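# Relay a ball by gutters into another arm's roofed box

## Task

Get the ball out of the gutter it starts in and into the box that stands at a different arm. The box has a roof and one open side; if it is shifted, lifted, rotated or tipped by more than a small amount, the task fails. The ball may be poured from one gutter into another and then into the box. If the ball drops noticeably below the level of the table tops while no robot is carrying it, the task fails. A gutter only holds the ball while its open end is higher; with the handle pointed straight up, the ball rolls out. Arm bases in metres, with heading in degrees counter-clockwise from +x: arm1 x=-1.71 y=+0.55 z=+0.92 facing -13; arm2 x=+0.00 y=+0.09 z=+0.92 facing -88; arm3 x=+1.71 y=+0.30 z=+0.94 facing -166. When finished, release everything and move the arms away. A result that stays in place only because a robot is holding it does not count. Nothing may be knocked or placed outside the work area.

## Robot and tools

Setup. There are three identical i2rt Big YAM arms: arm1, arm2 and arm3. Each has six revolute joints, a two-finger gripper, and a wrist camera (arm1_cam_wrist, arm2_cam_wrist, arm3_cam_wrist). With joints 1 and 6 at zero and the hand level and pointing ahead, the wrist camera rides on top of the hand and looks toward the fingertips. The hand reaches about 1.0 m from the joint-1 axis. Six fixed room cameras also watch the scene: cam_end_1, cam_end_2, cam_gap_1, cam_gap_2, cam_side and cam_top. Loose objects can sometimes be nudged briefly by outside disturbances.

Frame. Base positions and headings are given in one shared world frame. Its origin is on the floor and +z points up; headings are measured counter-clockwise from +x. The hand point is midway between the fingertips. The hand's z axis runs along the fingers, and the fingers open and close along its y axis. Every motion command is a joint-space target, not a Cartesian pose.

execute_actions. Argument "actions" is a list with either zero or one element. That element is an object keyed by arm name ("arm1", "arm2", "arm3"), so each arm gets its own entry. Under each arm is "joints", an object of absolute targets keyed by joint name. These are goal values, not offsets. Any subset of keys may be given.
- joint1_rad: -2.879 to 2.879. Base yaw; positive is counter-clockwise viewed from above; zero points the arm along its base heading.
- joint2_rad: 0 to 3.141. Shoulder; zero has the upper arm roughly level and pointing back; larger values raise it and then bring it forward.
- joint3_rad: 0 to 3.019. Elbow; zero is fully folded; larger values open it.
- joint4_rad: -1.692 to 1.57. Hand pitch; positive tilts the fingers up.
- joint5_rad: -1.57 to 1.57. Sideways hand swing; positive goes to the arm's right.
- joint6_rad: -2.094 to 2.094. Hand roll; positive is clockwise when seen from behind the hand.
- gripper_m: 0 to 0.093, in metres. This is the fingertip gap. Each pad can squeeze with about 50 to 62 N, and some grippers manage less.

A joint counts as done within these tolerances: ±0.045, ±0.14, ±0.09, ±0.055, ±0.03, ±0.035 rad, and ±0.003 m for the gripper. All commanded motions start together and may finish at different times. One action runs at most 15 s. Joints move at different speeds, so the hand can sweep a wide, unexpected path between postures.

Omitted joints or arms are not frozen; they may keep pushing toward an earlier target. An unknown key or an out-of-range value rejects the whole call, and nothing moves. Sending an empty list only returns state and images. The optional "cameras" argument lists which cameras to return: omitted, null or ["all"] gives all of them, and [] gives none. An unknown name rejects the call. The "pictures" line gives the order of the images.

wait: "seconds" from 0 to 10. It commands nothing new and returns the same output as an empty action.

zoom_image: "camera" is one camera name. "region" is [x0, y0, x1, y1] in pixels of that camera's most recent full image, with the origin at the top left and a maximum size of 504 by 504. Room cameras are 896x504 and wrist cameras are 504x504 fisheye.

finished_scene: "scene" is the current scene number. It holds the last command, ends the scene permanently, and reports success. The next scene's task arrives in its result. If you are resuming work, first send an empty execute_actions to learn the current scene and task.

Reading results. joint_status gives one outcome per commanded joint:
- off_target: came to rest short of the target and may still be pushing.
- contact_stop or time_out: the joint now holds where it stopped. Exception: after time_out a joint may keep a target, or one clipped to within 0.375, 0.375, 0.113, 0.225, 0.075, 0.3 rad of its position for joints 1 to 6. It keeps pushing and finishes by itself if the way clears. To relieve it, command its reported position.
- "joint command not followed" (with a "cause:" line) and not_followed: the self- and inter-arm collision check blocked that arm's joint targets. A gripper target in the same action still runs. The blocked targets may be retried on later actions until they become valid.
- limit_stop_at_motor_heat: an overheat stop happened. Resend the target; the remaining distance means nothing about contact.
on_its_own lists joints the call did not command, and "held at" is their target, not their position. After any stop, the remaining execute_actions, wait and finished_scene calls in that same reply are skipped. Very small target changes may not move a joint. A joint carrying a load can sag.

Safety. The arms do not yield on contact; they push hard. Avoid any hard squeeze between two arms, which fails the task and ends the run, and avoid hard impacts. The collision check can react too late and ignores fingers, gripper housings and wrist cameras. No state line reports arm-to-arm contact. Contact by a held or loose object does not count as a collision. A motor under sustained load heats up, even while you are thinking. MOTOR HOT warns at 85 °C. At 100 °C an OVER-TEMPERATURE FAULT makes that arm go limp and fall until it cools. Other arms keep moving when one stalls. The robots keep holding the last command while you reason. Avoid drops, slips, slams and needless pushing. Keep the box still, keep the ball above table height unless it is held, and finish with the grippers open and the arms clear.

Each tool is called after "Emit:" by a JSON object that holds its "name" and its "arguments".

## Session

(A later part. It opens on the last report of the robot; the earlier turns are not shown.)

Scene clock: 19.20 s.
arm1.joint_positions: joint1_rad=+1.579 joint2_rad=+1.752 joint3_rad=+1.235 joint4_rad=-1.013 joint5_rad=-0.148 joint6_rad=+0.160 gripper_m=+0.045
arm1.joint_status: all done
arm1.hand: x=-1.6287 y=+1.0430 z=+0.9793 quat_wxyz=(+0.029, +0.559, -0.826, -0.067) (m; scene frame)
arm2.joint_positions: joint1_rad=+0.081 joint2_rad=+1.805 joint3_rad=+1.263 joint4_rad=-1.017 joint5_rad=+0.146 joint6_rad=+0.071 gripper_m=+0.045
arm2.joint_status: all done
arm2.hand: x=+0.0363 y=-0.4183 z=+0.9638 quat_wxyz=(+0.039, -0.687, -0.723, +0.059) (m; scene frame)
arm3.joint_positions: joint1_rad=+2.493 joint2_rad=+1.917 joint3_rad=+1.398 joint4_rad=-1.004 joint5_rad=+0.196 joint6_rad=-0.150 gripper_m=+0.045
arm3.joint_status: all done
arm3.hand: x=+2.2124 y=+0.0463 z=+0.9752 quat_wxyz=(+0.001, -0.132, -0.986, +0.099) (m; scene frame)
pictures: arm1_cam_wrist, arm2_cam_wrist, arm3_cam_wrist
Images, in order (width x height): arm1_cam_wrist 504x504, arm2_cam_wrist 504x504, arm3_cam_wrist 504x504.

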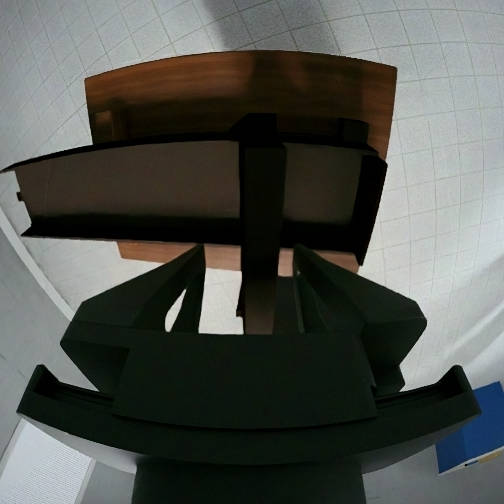

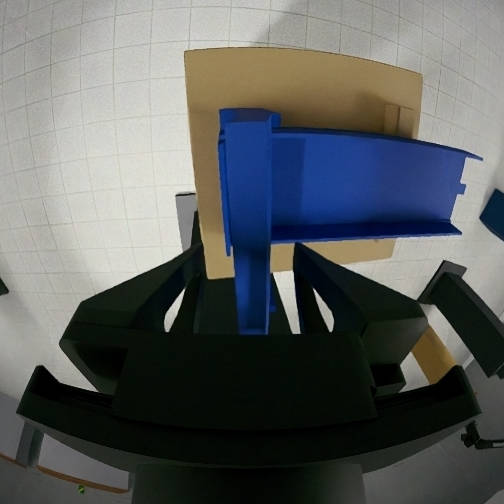

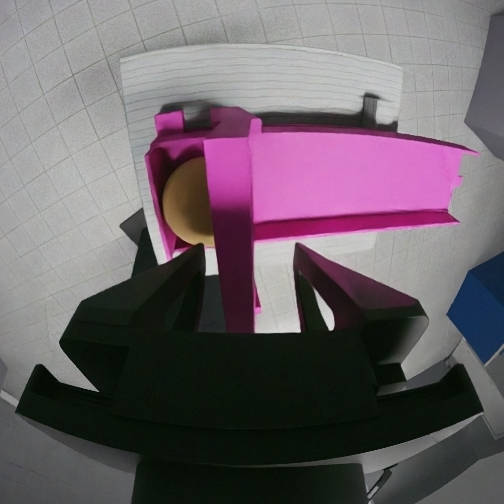

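Emit:
{"name": "execute_actions", "arguments": {"actions": [{"arm1": {"joints": {"joint2_rad": 1.787, "joint3_rad": 1.235}}, "arm2": {"joints": {"joint2_rad": 1.84, "joint3_rad": 1.27}}, "arm3": {"joints": {"joint2_rad": 1.948, "joint3_rad": 1.398, "joint6_rad": -0.175}}}], "cameras": ["arm1_cam_wrist", "arm2_cam_wrist", "arm3_cam_wrist"]}}

Scene clock: 20.10 s.
arm1.joint_positions: joint1_rad=+1.579 joint2_rad=+1.766 joint3_rad=+1.235 joint4_rad=-1.013 joint5_rad=-0.148 joint6_rad=+0.160 gripper_m=+0.045
arm1.joint_status: all done
arm1.hand: x=-1.6289 y=+1.0419 z=+0.9726 quat_wxyz=(+0.034, +0.559, -0.826, -0.062) (m; scene frame)
arm2.joint_positions: joint1_rad=+0.081 joint2_rad=+1.813 joint3_rad=+1.263 joint4_rad=-1.017 joint5_rad=+0.146 joint6_rad=+0.071 gripper_m=+0.045
arm2.joint_status: all done
arm2.hand: x=+0.0362 y=-0.4176 z=+0.9599 quat_wxyz=(+0.042, -0.687, -0.723, +0.056) (m; scene frame)
arm3.joint_positions: joint1_rad=+2.493 joint2_rad=+1.927 joint3_rad=+1.398 joint4_rad=-1.004 joint5_rad=+0.196 joint6_rad=-0.168 gripper_m=+0.045
arm3.joint_status: all done
arm3.hand: x=+2.2115 y=+0.0467 z=+0.9699 quat_wxyz=(+0.006, -0.122, -0.988, +0.098) (m; scene frame)
pictures: arm1_cam_wrist, arm2_cam_wrist, arm3_cam_wrist
Images, in order (width x height): arm1_cam_wrist 504x504, arm2_cam_wrist 504x504, arm3_cam_wrist 504x504.

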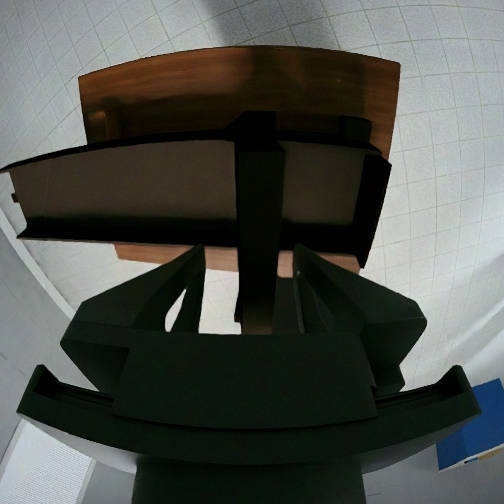

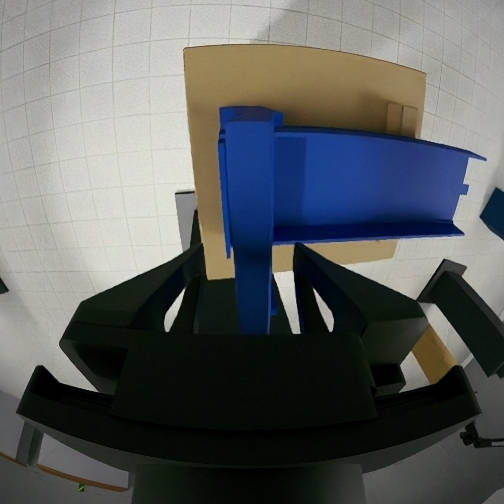

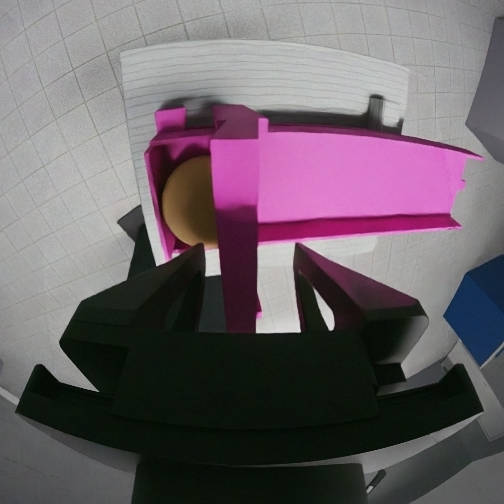

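Emit:
{"name": "execute_actions", "arguments": {"actions": [{"arm1": {"joints": {"joint2_rad": 1.80, "gripper_m": 0.0}}, "arm2": {"joints": {"joint2_rad": 1.852, "gripper_m": 0.0}}, "arm3": {"joints": {"joint2_rad": 1.96, "gripper_m": 0.0}}}], "cameras": ["arm1_cam_wrist", "arm2_cam_wrist", "arm3_cam_wrist", "cam_end_1", "cam_side"]}}

Scene clock: 20.90 s.
arm1.joint_positions: joint1_rad=+1.578 joint2_rad=+1.768 joint3_rad=+1.235 joint4_rad=-1.013 joint5_rad=-0.166 joint6_rad=+0.162 gripper_m=+0.012
arm1.joint_status: gripper_m off_target (ended at +0.012, target +0.000); the others done
arm1.hand: x=-1.6310 y=+1.0424 z=+0.9723 quat_wxyz=(+0.041, +0.557, -0.827, -0.068) (m; scene frame)
arm2.joint_positions: joint1_rad=+0.083 joint2_rad=+1.816 joint3_rad=+1.264 joint4_rad=-1.017 joint5_rad=+0.172 joint6_rad=+0.075 gripper_m=+0.012
arm2.joint_status: gripper_m off_target (ended at +0.012, target +0.000); the others done
arm2.hand: x=+0.0330 y=-0.4183 z=+0.9595 quat_wxyz=(+0.050, -0.687, -0.722, +0.066) (m; scene frame)
arm3.joint_positions: joint1_rad=+2.494 joint2_rad=+1.934 joint3_rad=+1.398 joint4_rad=-1.003 joint5_rad=+0.202 joint6_rad=-0.169 gripper_m=+0.012
arm3.joint_status: gripper_m off_target (ended at +0.012, target +0.000); the others done
arm3.hand: x=+2.2110 y=+0.0465 z=+0.9666 quat_wxyz=(+0.010, -0.121, -0.988, +0.099) (m; scene frame)
pictures: arm1_cam_wrist, arm2_cam_wrist, arm3_cam_wrist, cam_end_1, cam_side
Images, in order (width x height): arm1_cam_wrist 504x504, arm2_cam_wrist 504x504, arm3_cam_wrist 504x504, cam_end_1 896x504, cam_side 896x504.

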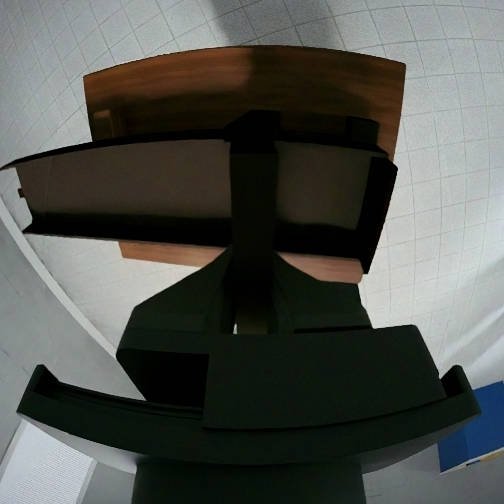

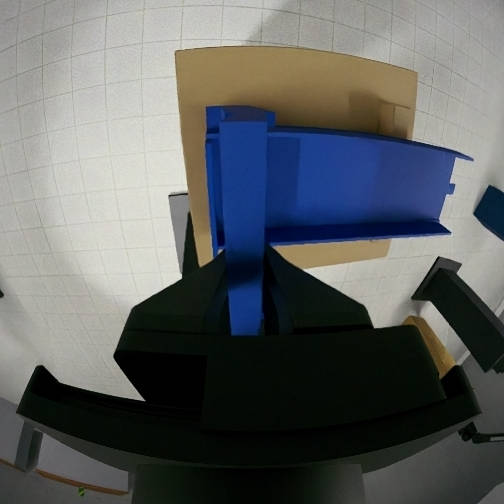

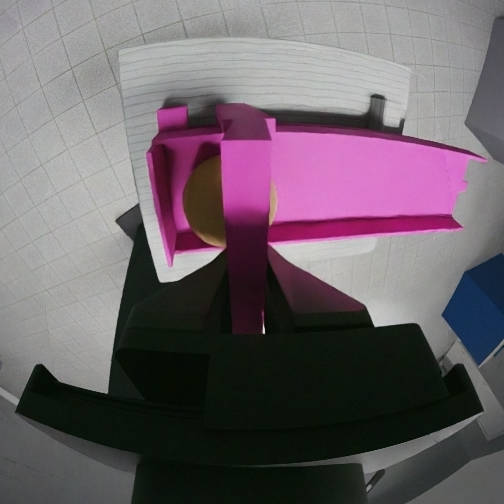

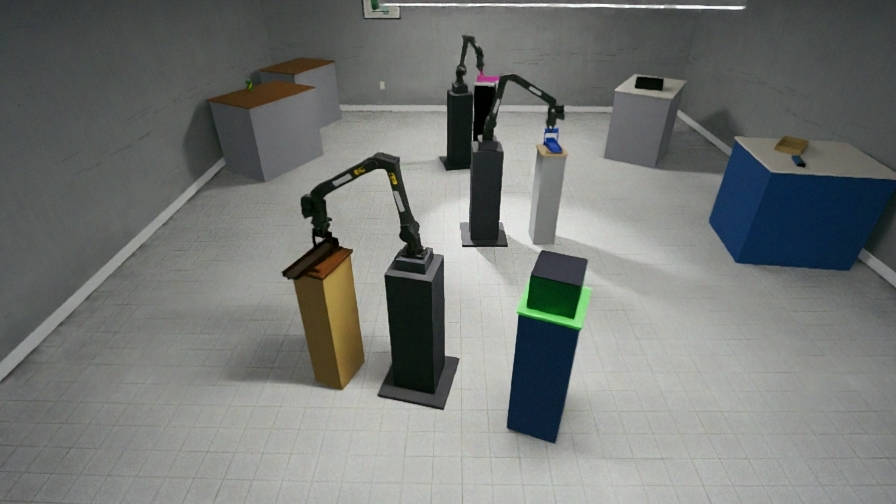

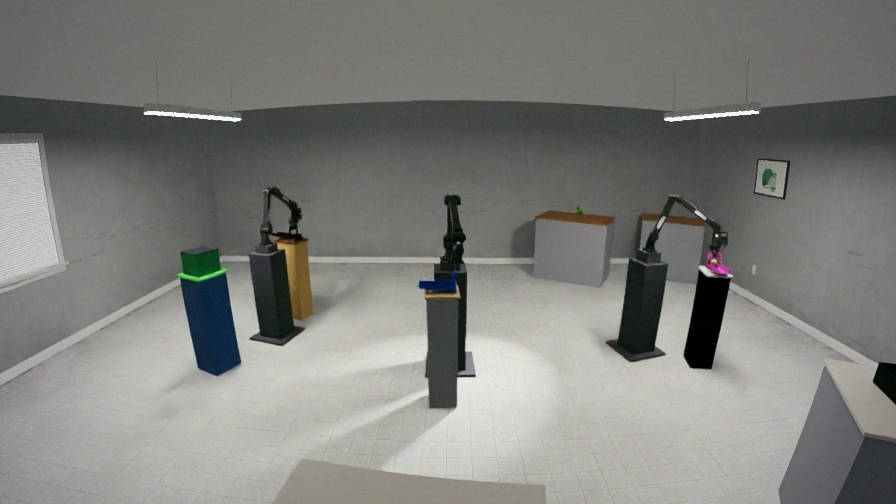

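Emit:
{"name": "execute_actions", "arguments": {"actions": [{"arm3": {"joints": {"joint2_rad": 1.88, "joint3_rad": 1.45, "joint4_rad": -1.13, "joint5_rad": 0.36}}, "arm1": {"joints": {"joint2_rad": 1.69, "joint3_rad": 1.37, "joint4_rad": -1.25, "joint5_rad": -0.25}}, "arm2": {"joints": {"joint2_rad": 1.73, "joint3_rad": 1.43, "joint4_rad": -1.26, "joint5_rad": 0.25}}}], "cameras": ["arm1_cam_wrist", "arm2_cam_wrist", "arm3_cam_wrist", "cam_end_2", "cam_side"]}}

Scene clock: 22.20 s.
arm1.joint_positions: joint1_rad=+1.578 joint2_rad=+1.685 joint3_rad=+1.319 joint4_rad=-1.238 joint5_rad=-0.243 joint6_rad=+0.163 gripper_m=+0.012
arm1.joint_status: all done
arm1.hand: x=-1.6483 y=+1.0288 z=+1.0423 quat_wxyz=(+0.088, +0.552, -0.826, -0.076) (m; scene frame)
arm2.joint_positions: joint1_rad=+0.083 joint2_rad=+1.737 joint3_rad=+1.384 joint4_rad=-1.252 joint5_rad=+0.244 joint6_rad=+0.075 gripper_m=+0.011
arm2.joint_status: all done
arm2.hand: x=+0.0200 y=-0.4160 z=+1.0418 quat_wxyz=(+0.087, -0.683, -0.721, +0.082) (m; scene frame)
arm3.joint_positions: joint1_rad=+2.493 joint2_rad=+1.901 joint3_rad=+1.398 joint4_rad=-1.122 joint5_rad=+0.351 joint6_rad=-0.170 gripper_m=+0.012
arm3.joint_status: all done
arm3.hand: x=+2.1775 y=+0.0333 z=+0.9908 quat_wxyz=(+0.072, -0.114, -0.978, +0.158) (m; scene frame)
pictures: arm1_cam_wrist, arm2_cam_wrist, arm3_cam_wrist, cam_end_2, cam_side
Images, in order (width x height): arm1_cam_wrist 504x504, arm2_cam_wrist 504x504, arm3_cam_wrist 504x504, cam_end_2 896x504, cam_side 896x504.

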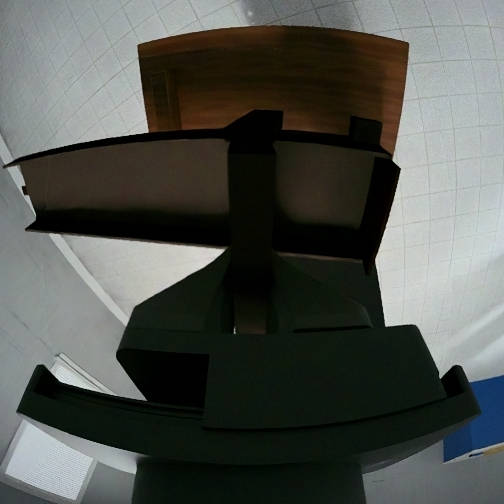

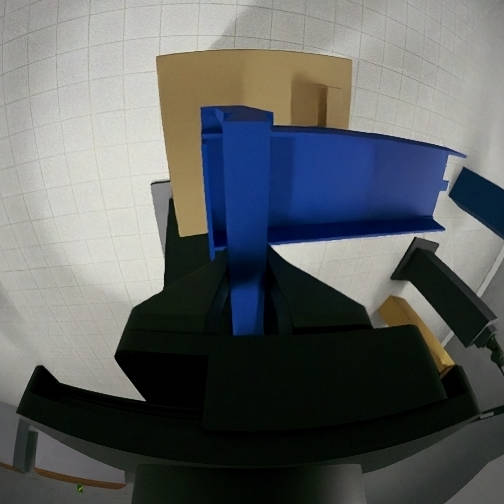

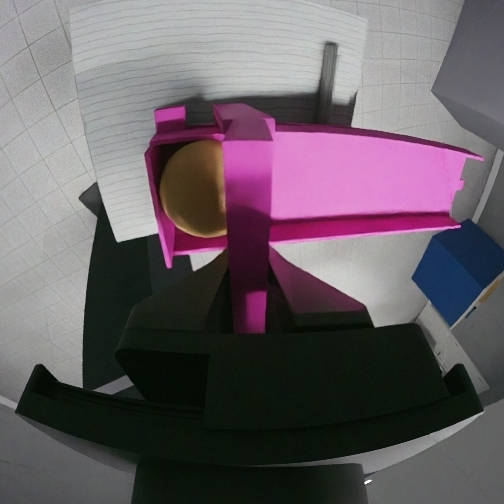

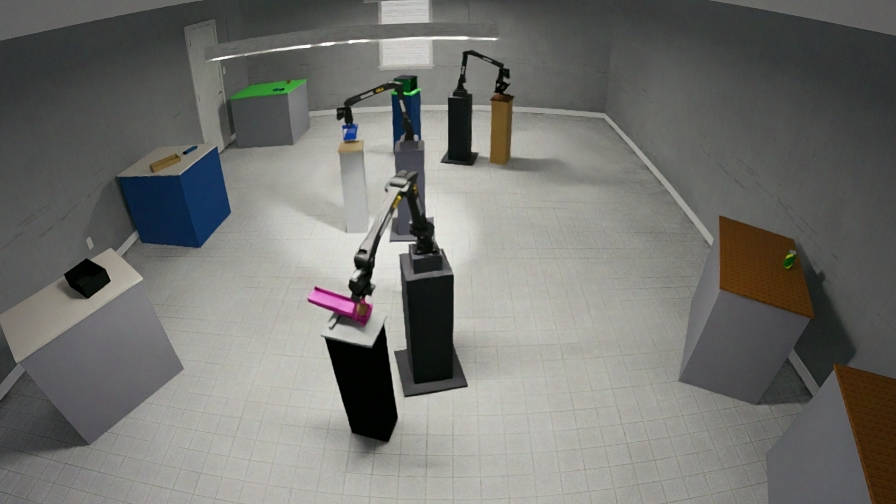

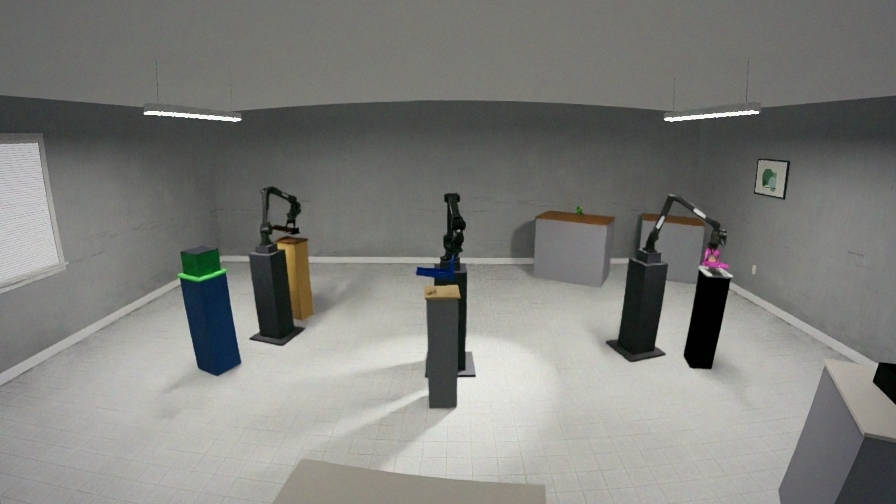

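Emit:
{"name": "zoom_image", "arguments": {"camera": "cam_side", "region": [405, 225, 485, 305]}}

Region (405, 225, 485, 305) of cam_side's 896x504 image, scaled by 6.300, with more detail than that image has.

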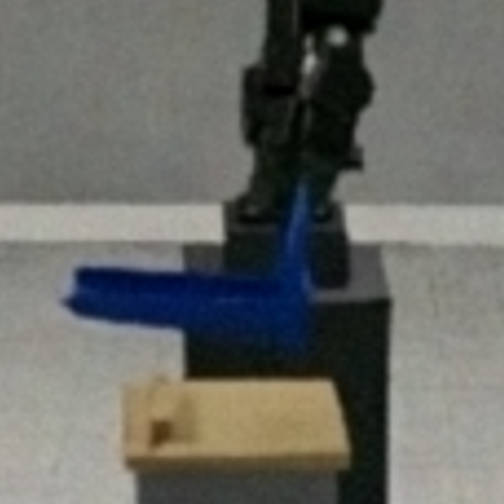

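Emit:
{"name": "execute_actions", "arguments": {"actions": [{"arm3": {"joints": {"joint2_rad": 1.80, "joint3_rad": 1.79, "joint4_rad": -1.11, "joint5_rad": 0.36, "joint6_rad": -0.8}}, "arm1": {"joints": {"joint1_rad": 0.6, "joint2_rad": 1.06, "joint5_rad": 0.0}}, "arm2": {"joints": {"joint1_rad": 1.1, "joint4_rad": -0.95, "joint5_rad": 0.0, "joint6_rad": -1.0}}}], "cameras": ["arm3_cam_wrist", "cam_end_2", "cam_side"]}}

Scene clock: 25.57 s.
arm1.joint_positions: joint1_rad=+0.604 joint2_rad=+1.065 joint3_rad=+1.319 joint4_rad=-1.245 joint5_rad=+0.005 joint6_rad=+0.164 gripper_m=+0.012
arm1.joint_status: all done
arm1.hand: x=-1.3444 y=+0.6937 z=+1.3077 quat_wxyz=(-0.282, +0.098, -0.951, -0.075) (m; scene frame)
arm2.joint_positions: joint1_rad=+1.111 joint2_rad=+1.737 joint3_rad=+1.384 joint4_rad=-0.955 joint5_rad=-0.004 joint6_rad=-0.990 gripper_m=+0.011
arm2.joint_status: all done
arm2.hand: x=+0.5237 y=-0.1458 z=+1.0474 quat_wxyz=(-0.104, +0.280, -0.951, +0.086) (m; scene frame)
arm3.joint_positions: joint1_rad=+2.493 joint2_rad=+1.798 joint3_rad=+1.741 joint4_rad=-1.115 joint5_rad=+0.353 joint6_rad=-0.794 gripper_m=+0.012
arm3.joint_status: all done
arm3.hand: x=+2.2818 y=-0.0135 z=+1.1894 quat_wxyz=(-0.067, +0.149, -0.954, +0.252) (m; scene frame)
pictures: arm3_cam_wrist, cam_end_2, cam_side
Images, in order (width x height): arm3_cam_wrist 504x504, cam_end_2 896x504, cam_side 896x504.

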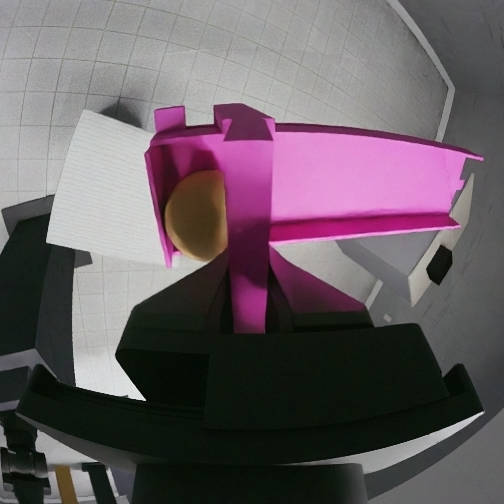

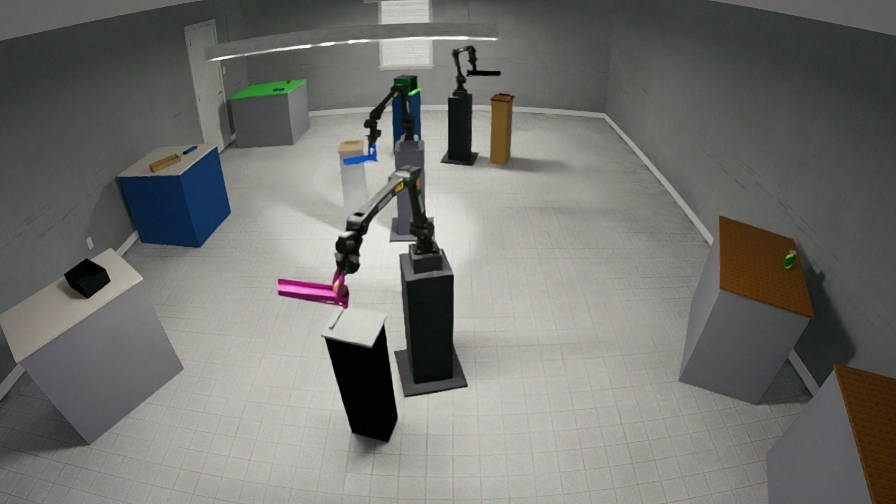

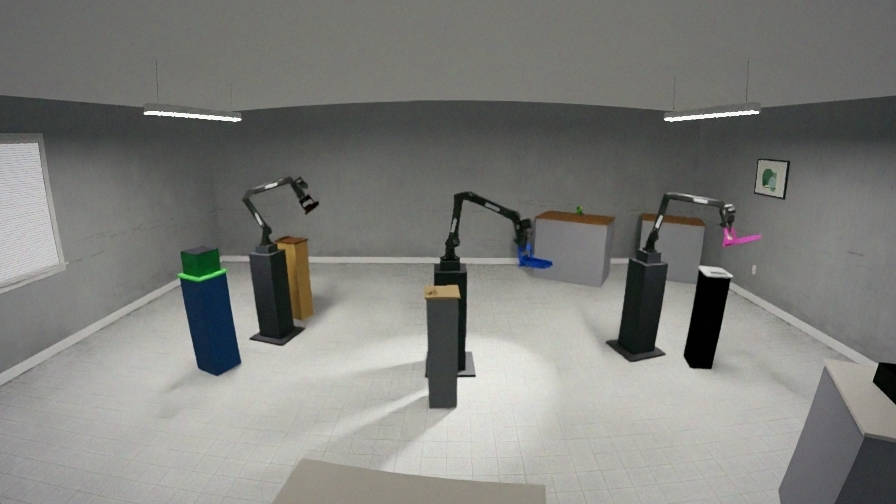

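Emit:
{"name": "execute_actions", "arguments": {"actions": [{"arm3": {"joints": {"joint1_rad": 1.3, "joint4_rad": -0.90, "joint5_rad": 0.0, "joint6_rad": -1.58}}, "arm1": {"joints": {"joint1_rad": -0.6, "joint3_rad": 1.14, "joint4_rad": -1.07, "joint6_rad": 0.0}}, "arm2": {"joints": {"joint1_rad": 1.65, "joint6_rad": -1.58}}}], "cameras": ["arm3_cam_wrist"]}}

Scene clock: 27.70 s.
arm1.joint_positions: joint1_rad=-0.597 joint2_rad=+1.078 joint3_rad=+1.135 joint4_rad=-1.089 joint5_rad=+0.005 joint6_rad=+0.011 gripper_m=+0.012
arm1.joint_status: all done
arm1.hand: x=-1.4431 y=+0.2462 z=+1.2262 quat_wxyz=(-0.248, -0.395, -0.878, +0.103) (m; scene frame)
arm2.joint_positions: joint1_rad=+1.650 joint2_rad=+1.737 joint3_rad=+1.384 joint4_rad=-0.955 joint5_rad=-0.002 joint6_rad=-1.571 gripper_m=+0.011
arm2.joint_status: all done
arm2.hand: x=+0.5688 y=+0.1562 z=+1.0468 quat_wxyz=(-0.100, +0.742, -0.657, +0.090) (m; scene frame)
arm3.joint_positions: joint1_rad=+1.300 joint2_rad=+1.819 joint3_rad=+1.741 joint4_rad=-0.910 joint5_rad=+0.003 joint6_rad=-1.573 gripper_m=+0.012
arm3.joint_status: all done
arm3.hand: x=+1.6893 y=-0.3973 z=+1.1844 quat_wxyz=(+0.003, -0.016, -0.958, +0.286) (m; scene frame)
pictures: arm3_cam_wrist
Images, in order (width x height): arm3_cam_wrist 504x504.

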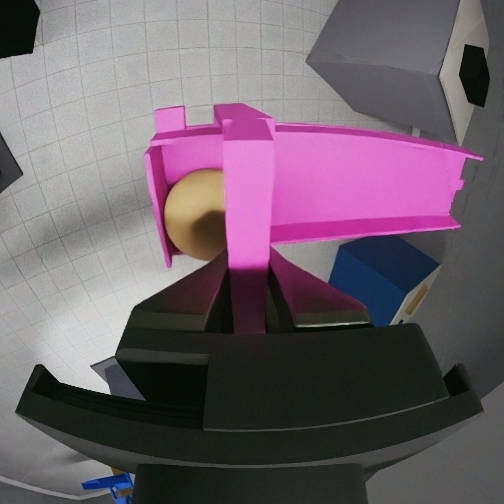

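Emit:
{"name": "execute_actions", "arguments": {"actions": [{"arm3": {"joints": {"joint1_rad": -0.122}}, "arm1": {"joints": {"joint1_rad": -1.71}}}], "cameras": ["arm1_cam_wrist", "arm3_cam_wrist", "cam_gap_2", "cam_side", "cam_end_1"]}}

Scene clock: 29.73 s.
arm1.joint_positions: joint1_rad=-1.706 joint2_rad=+1.078 joint3_rad=+1.135 joint4_rad=-1.089 joint5_rad=+0.005 joint6_rad=+0.008 gripper_m=+0.012
arm1.joint_status: all done
arm1.hand: x=-1.8677 y=+0.1678 z=+1.2204 quat_wxyz=(-0.151, -0.799, -0.541, +0.214) (m; scene frame)
arm2.joint_positions: joint1_rad=+1.650 joint2_rad=+1.737 joint3_rad=+1.384 joint4_rad=-0.955 joint5_rad=-0.002 joint6_rad=-1.571 gripper_m=+0.011
arm2.joint_status: not commanded
arm2.hand: x=+0.5688 y=+0.1562 z=+1.0468 quat_wxyz=(-0.100, +0.742, -0.656, +0.090) (m; scene frame)
arm3.joint_positions: joint1_rad=-0.126 joint2_rad=+1.819 joint3_rad=+1.741 joint4_rad=-0.908 joint5_rad=+0.004 joint6_rad=-1.576 gripper_m=+0.012
arm3.joint_status: all done
arm3.hand: x=+1.0200 y=+0.2220 z=+1.1812 quat_wxyz=(+0.192, -0.637, -0.716, +0.210) (m; scene frame)
pictures: arm1_cam_wrist, arm3_cam_wrist, cam_end_1, cam_gap_2, cam_side
Images, in order (width x height): arm1_cam_wrist 504x504, arm3_cam_wrist 504x504, cam_end_1 896x504, cam_gap_2 896x504, cam_side 896x504.

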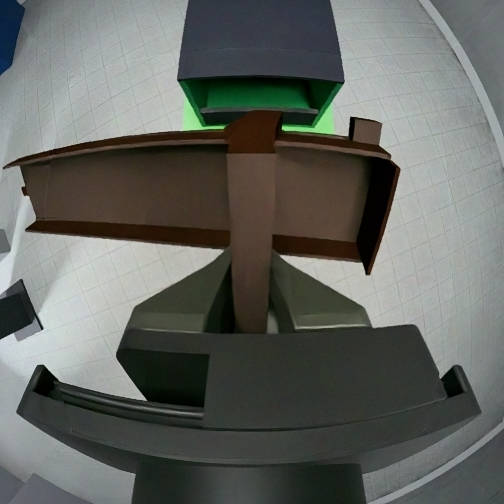

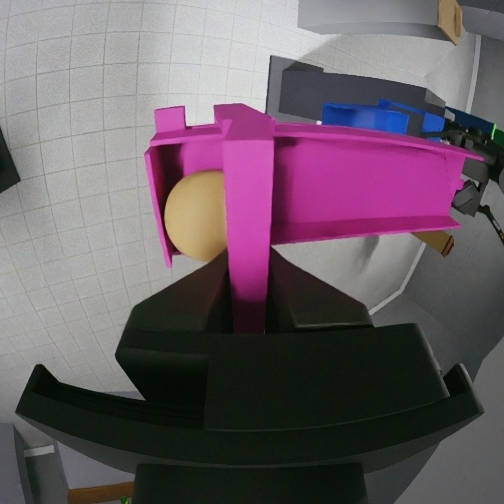

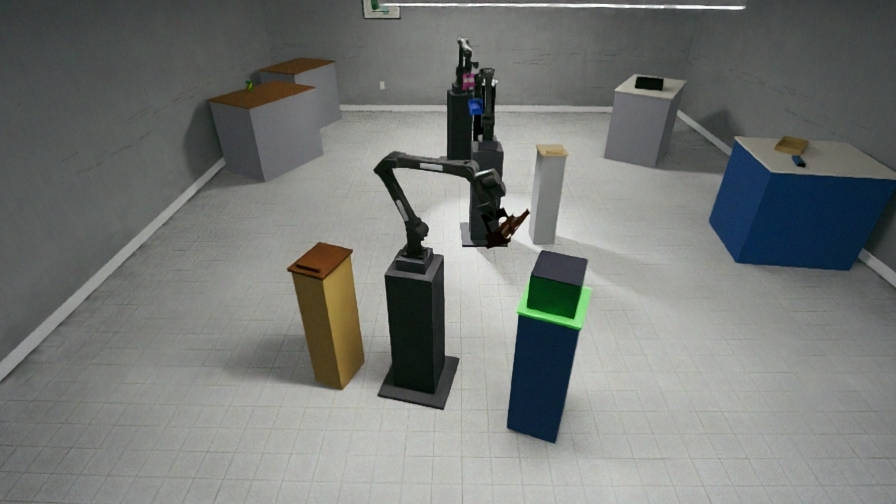

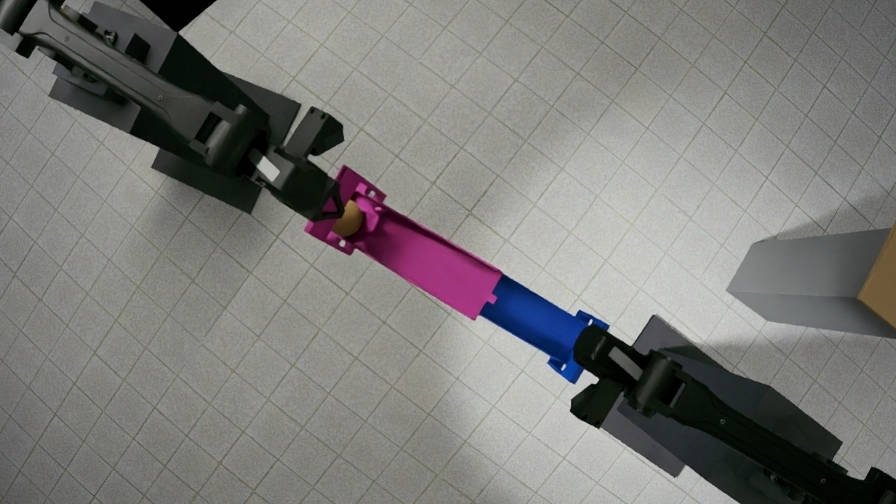

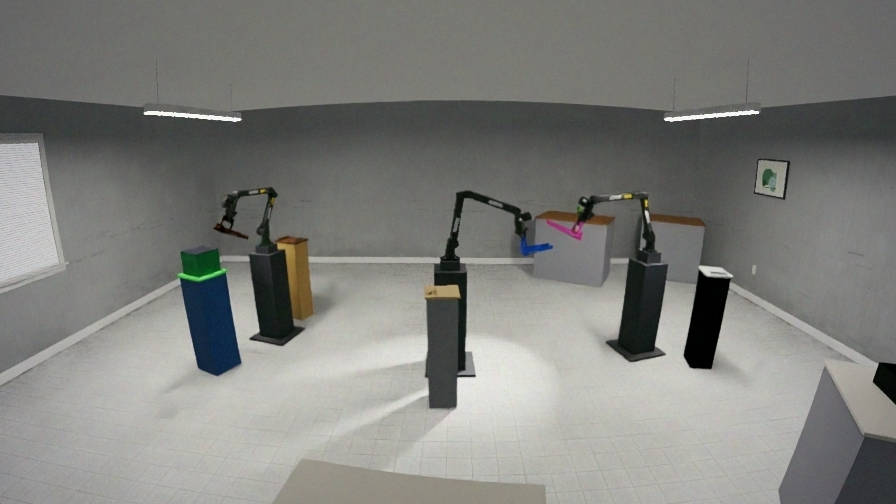

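Emit:
{"name": "zoom_image", "arguments": {"camera": "cam_side", "region": [500, 185, 610, 270]}}

Emit:
{"name": "zoom_image", "arguments": {"camera": "arm1_cam_wrist", "region": [160, 0, 360, 150]}}

Region (500, 185, 610, 270) of cam_side's 896x504 image, scaled by 4.582, with more detail than that image has; it fills the top 389 rows of this view, and the rest is white.

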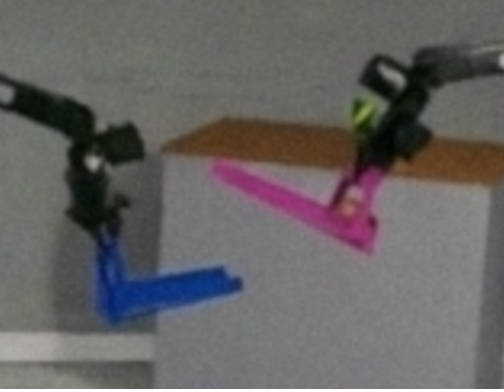

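Region (160, 0, 360, 150) of arm1_cam_wrist's 504x504 image, scaled by 2.520, with more detail than that image has; it fills the top 378 rows of this view, and the rest is white.

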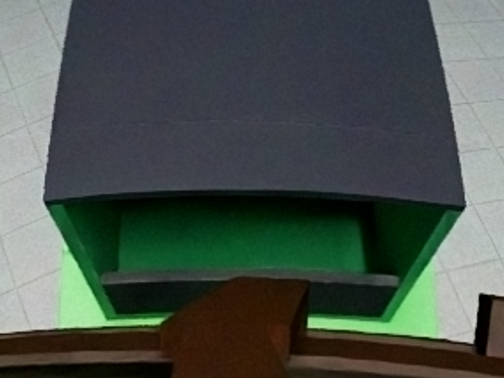

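Emit:
{"name": "execute_actions", "arguments": {"actions": [{"arm3": {"joints": {"joint4_rad": -1.28}}, "arm2": {"joints": {"joint1_rad": 1.66, "joint2_rad": 2.155, "joint3_rad": 1.86, "joint4_rad": -1.0}}, "arm1": {"joints": {"joint1_rad": -1.735, "joint2_rad": 1.01, "joint3_rad": 0.775, "joint4_rad": -1.22}}}], "cameras": ["arm1_cam_wrist", "arm3_cam_wrist", "cam_gap_2", "cam_side", "cam_end_1"]}}

Scene clock: 32.33 s.
arm1.joint_positions: joint1_rad=-1.725 joint2_rad=+1.019 joint3_rad=+0.769 joint4_rad=-1.218 joint5_rad=+0.003 joint6_rad=+0.008 gripper_m=+0.012
arm1.joint_status: all done
arm1.hand: x=-1.8224 y=+0.2950 z=+1.0642 quat_wxyz=(-0.029, -0.832, -0.553, +0.037) (m; scene frame)
arm2.joint_positions: joint1_rad=+1.650 joint2_rad=+2.169 joint3_rad=+1.798 joint4_rad=-1.001 joint5_rad=-0.002 joint6_rad=-1.572 gripper_m=+0.011
arm2.joint_status: all done
arm2.hand: x=+0.6905 y=+0.1707 z=+0.9501 quat_wxyz=(-0.076, +0.746, -0.659, +0.069) (m; scene frame)
arm3.joint_positions: joint1_rad=-0.126 joint2_rad=+1.819 joint3_rad=+1.741 joint4_rad=-1.276 joint5_rad=+0.004 joint6_rad=-1.576 gripper_m=+0.012
arm3.joint_status: all done
arm3.hand: x=+1.1027 y=+0.2313 z=+1.1467 quat_wxyz=(+0.072, -0.661, -0.743, +0.076) (m; scene frame)
pictures: arm1_cam_wrist, arm3_cam_wrist, cam_end_1, cam_gap_2, cam_side
Images, in order (width x height): arm1_cam_wrist 504x504, arm3_cam_wrist 504x504, cam_end_1 896x504, cam_gap_2 896x504, cam_side 896x504.

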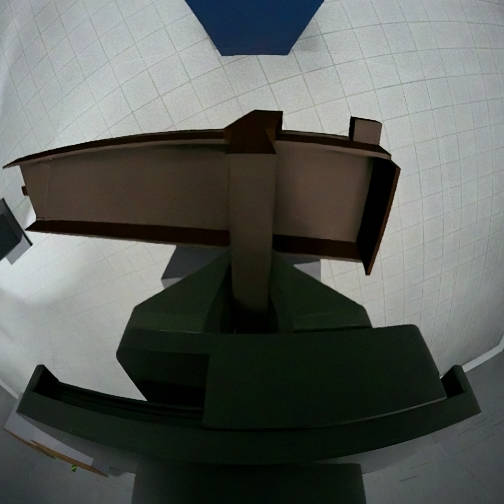

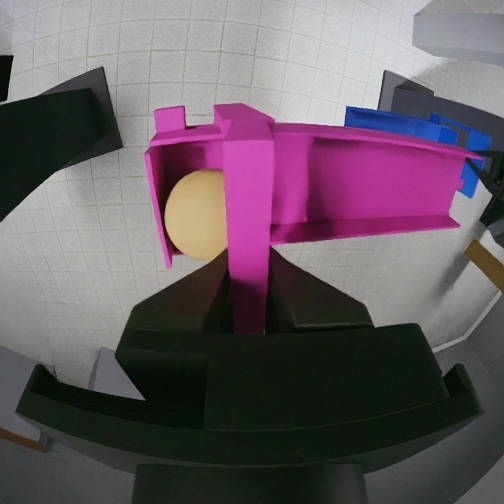

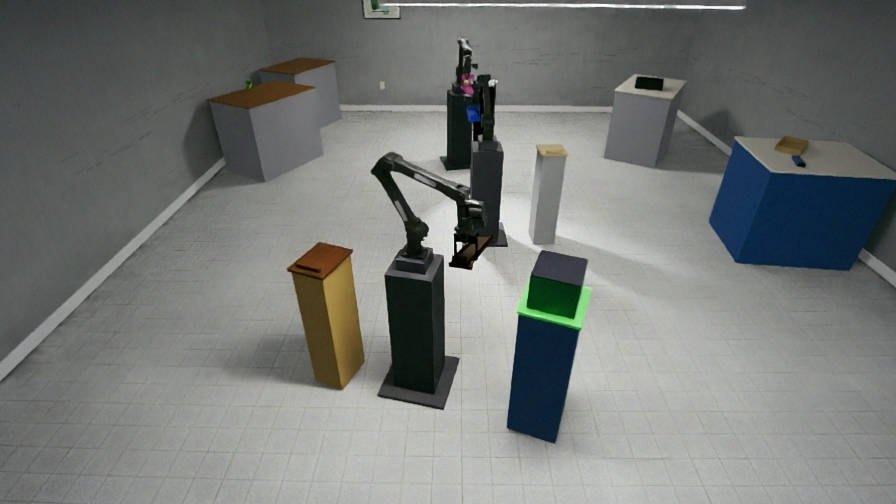

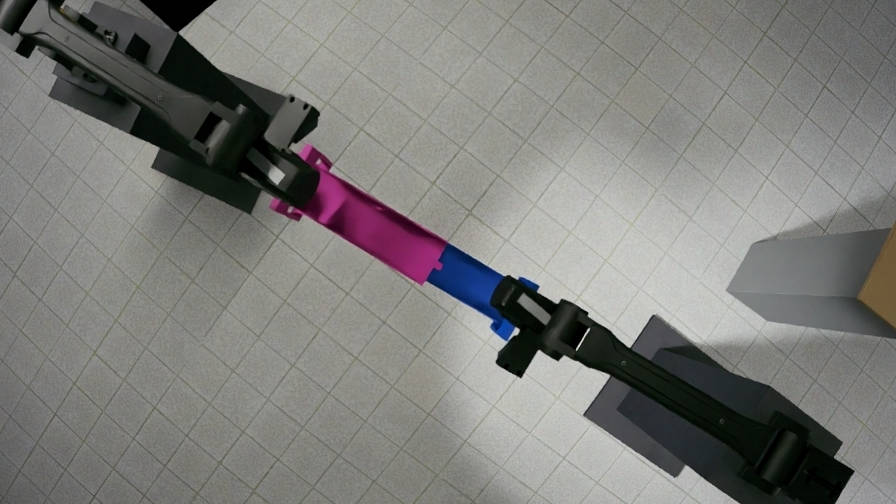

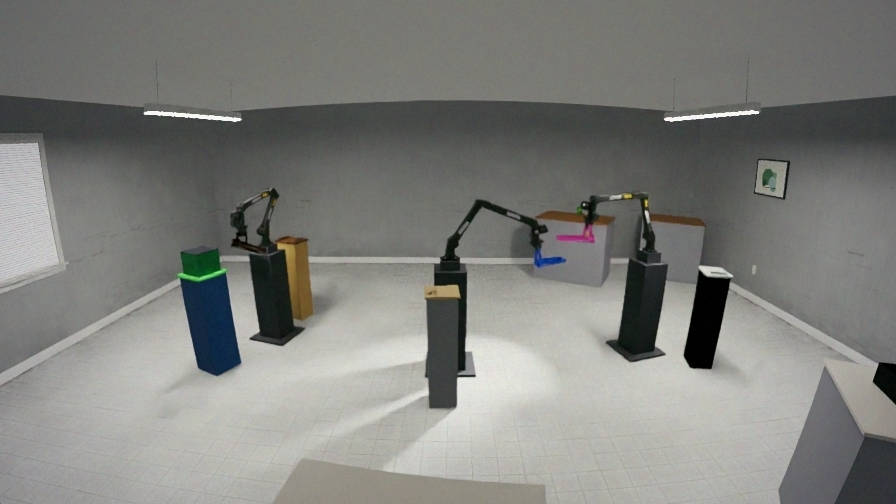

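Emit:
{"name": "execute_actions", "arguments": {"actions": [{"arm2": {"joints": {"joint1_rad": 1.668, "joint3_rad": 2.02, "joint4_rad": -1.065}}, "arm1": {"joints": {"joint6_rad": 1.58}}}], "cameras": ["arm1_cam_wrist", "arm2_cam_wrist", "arm3_cam_wrist", "cam_gap_2", "cam_side", "cam_end_1", "cam_top"]}}

Scene clock: 34.67 s.
arm1.joint_positions: joint1_rad=-1.725 joint2_rad=+1.019 joint3_rad=+0.769 joint4_rad=-1.218 joint5_rad=+0.003 joint6_rad=+1.565 gripper_m=+0.012
arm1.joint_status: all done
arm1.hand: x=-1.8223 y=+0.2949 z=+1.0642 quat_wxyz=(-0.047, -0.981, +0.190, +0.006) (m; scene frame)
arm2.joint_positions: joint1_rad=+1.657 joint2_rad=+2.167 joint3_rad=+1.975 joint4_rad=-1.063 joint5_rad=-0.002 joint6_rad=-1.572 gripper_m=+0.011
arm2.joint_status: all done
arm2.hand: x=+0.7351 y=+0.1810 z=+1.0234 quat_wxyz=(-0.119, +0.742, -0.651, +0.106) (m; scene frame)
arm3.joint_positions: joint1_rad=-0.126 joint2_rad=+1.819 joint3_rad=+1.741 joint4_rad=-1.276 joint5_rad=+0.004 joint6_rad=-1.576 gripper_m=+0.012
arm3.joint_status: not commanded
arm3.hand: x=+1.1027 y=+0.2313 z=+1.1467 quat_wxyz=(+0.072, -0.661, -0.743, +0.076) (m; scene frame)
pictures: arm1_cam_wrist, arm2_cam_wrist, arm3_cam_wrist, cam_end_1, cam_gap_2, cam_side, cam_top
Images, in order (width x height): arm1_cam_wrist 504x504, arm2_cam_wrist 504x504, arm3_cam_wrist 504x504, cam_end_1 896x504, cam_gap_2 896x504, cam_side 896x504, cam_top 896x504.

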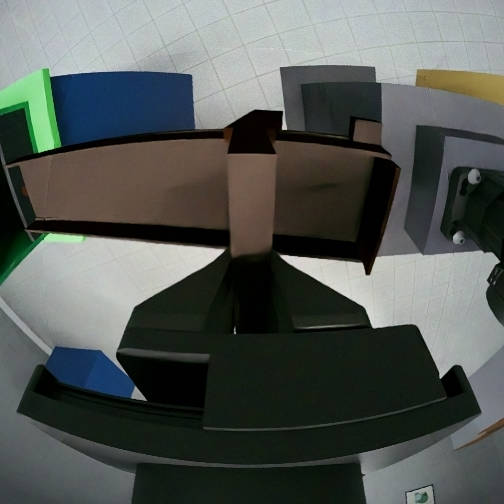

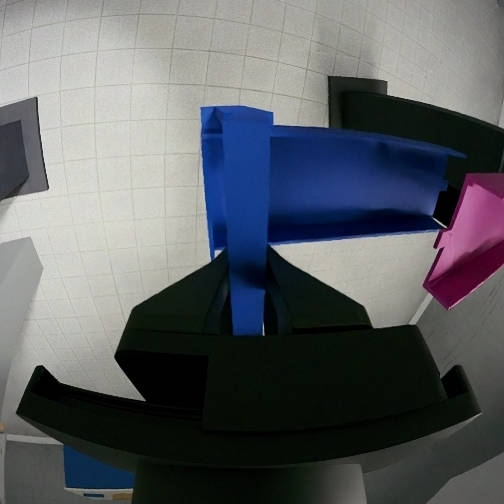

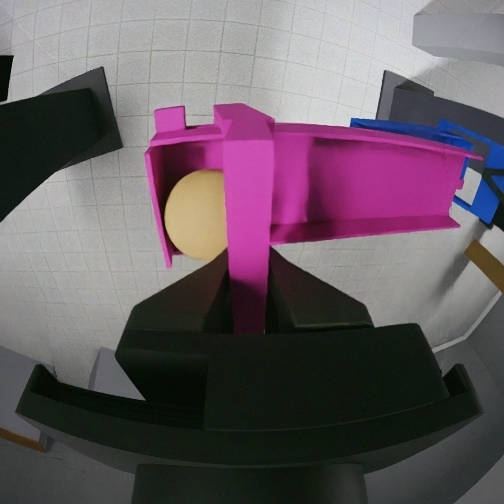

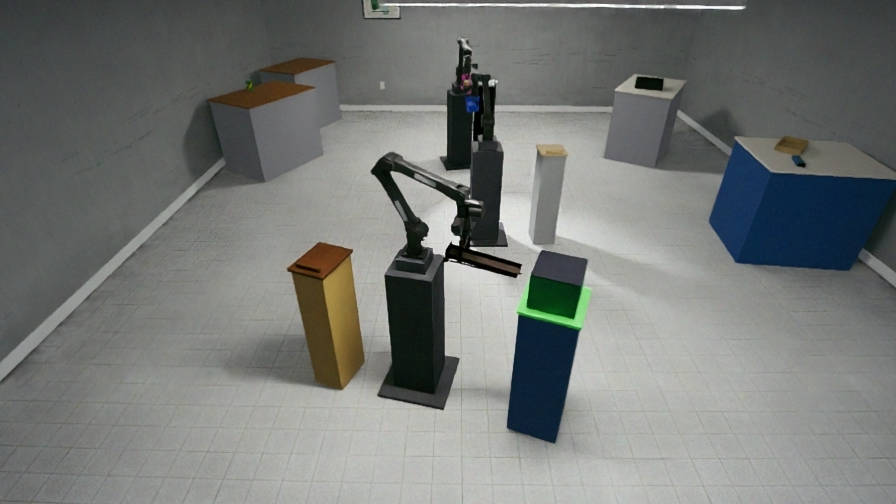

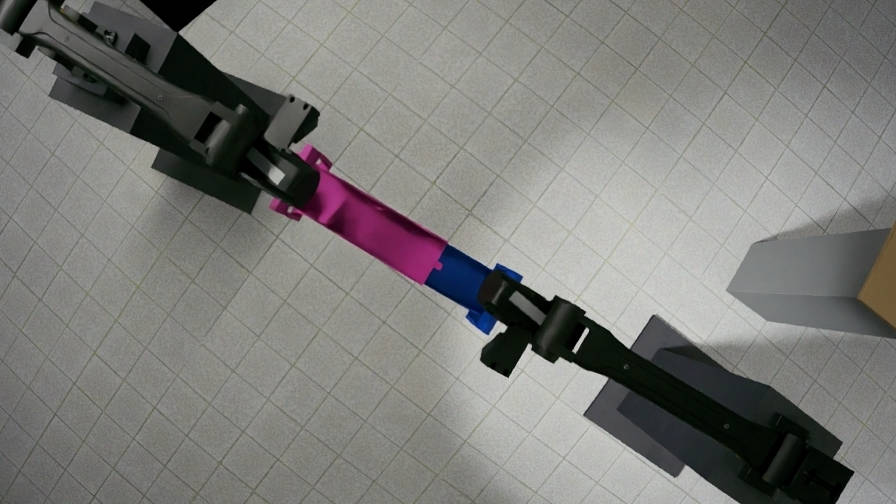

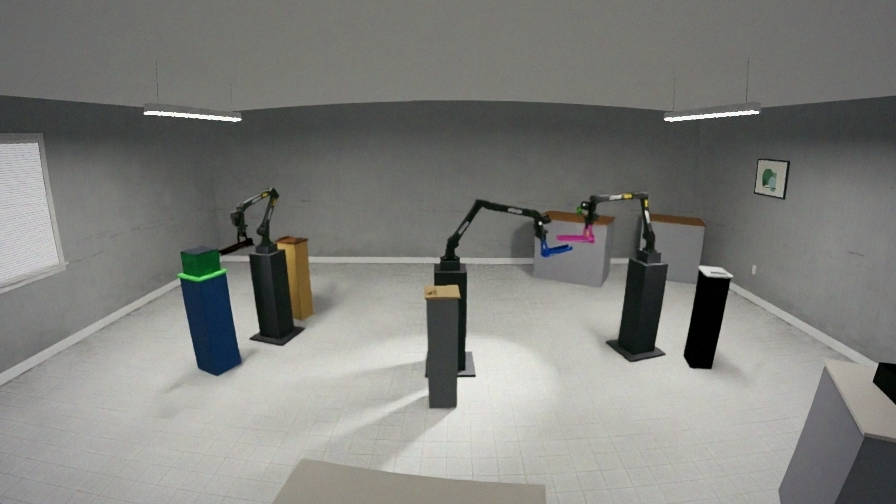

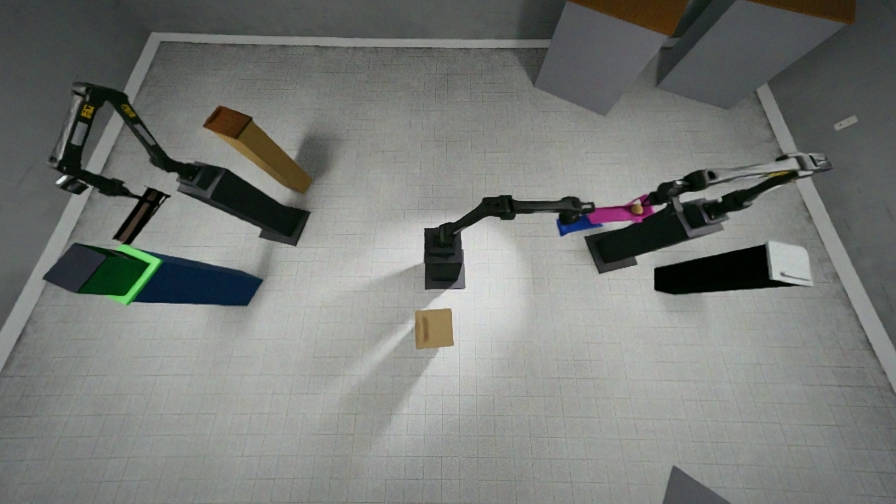

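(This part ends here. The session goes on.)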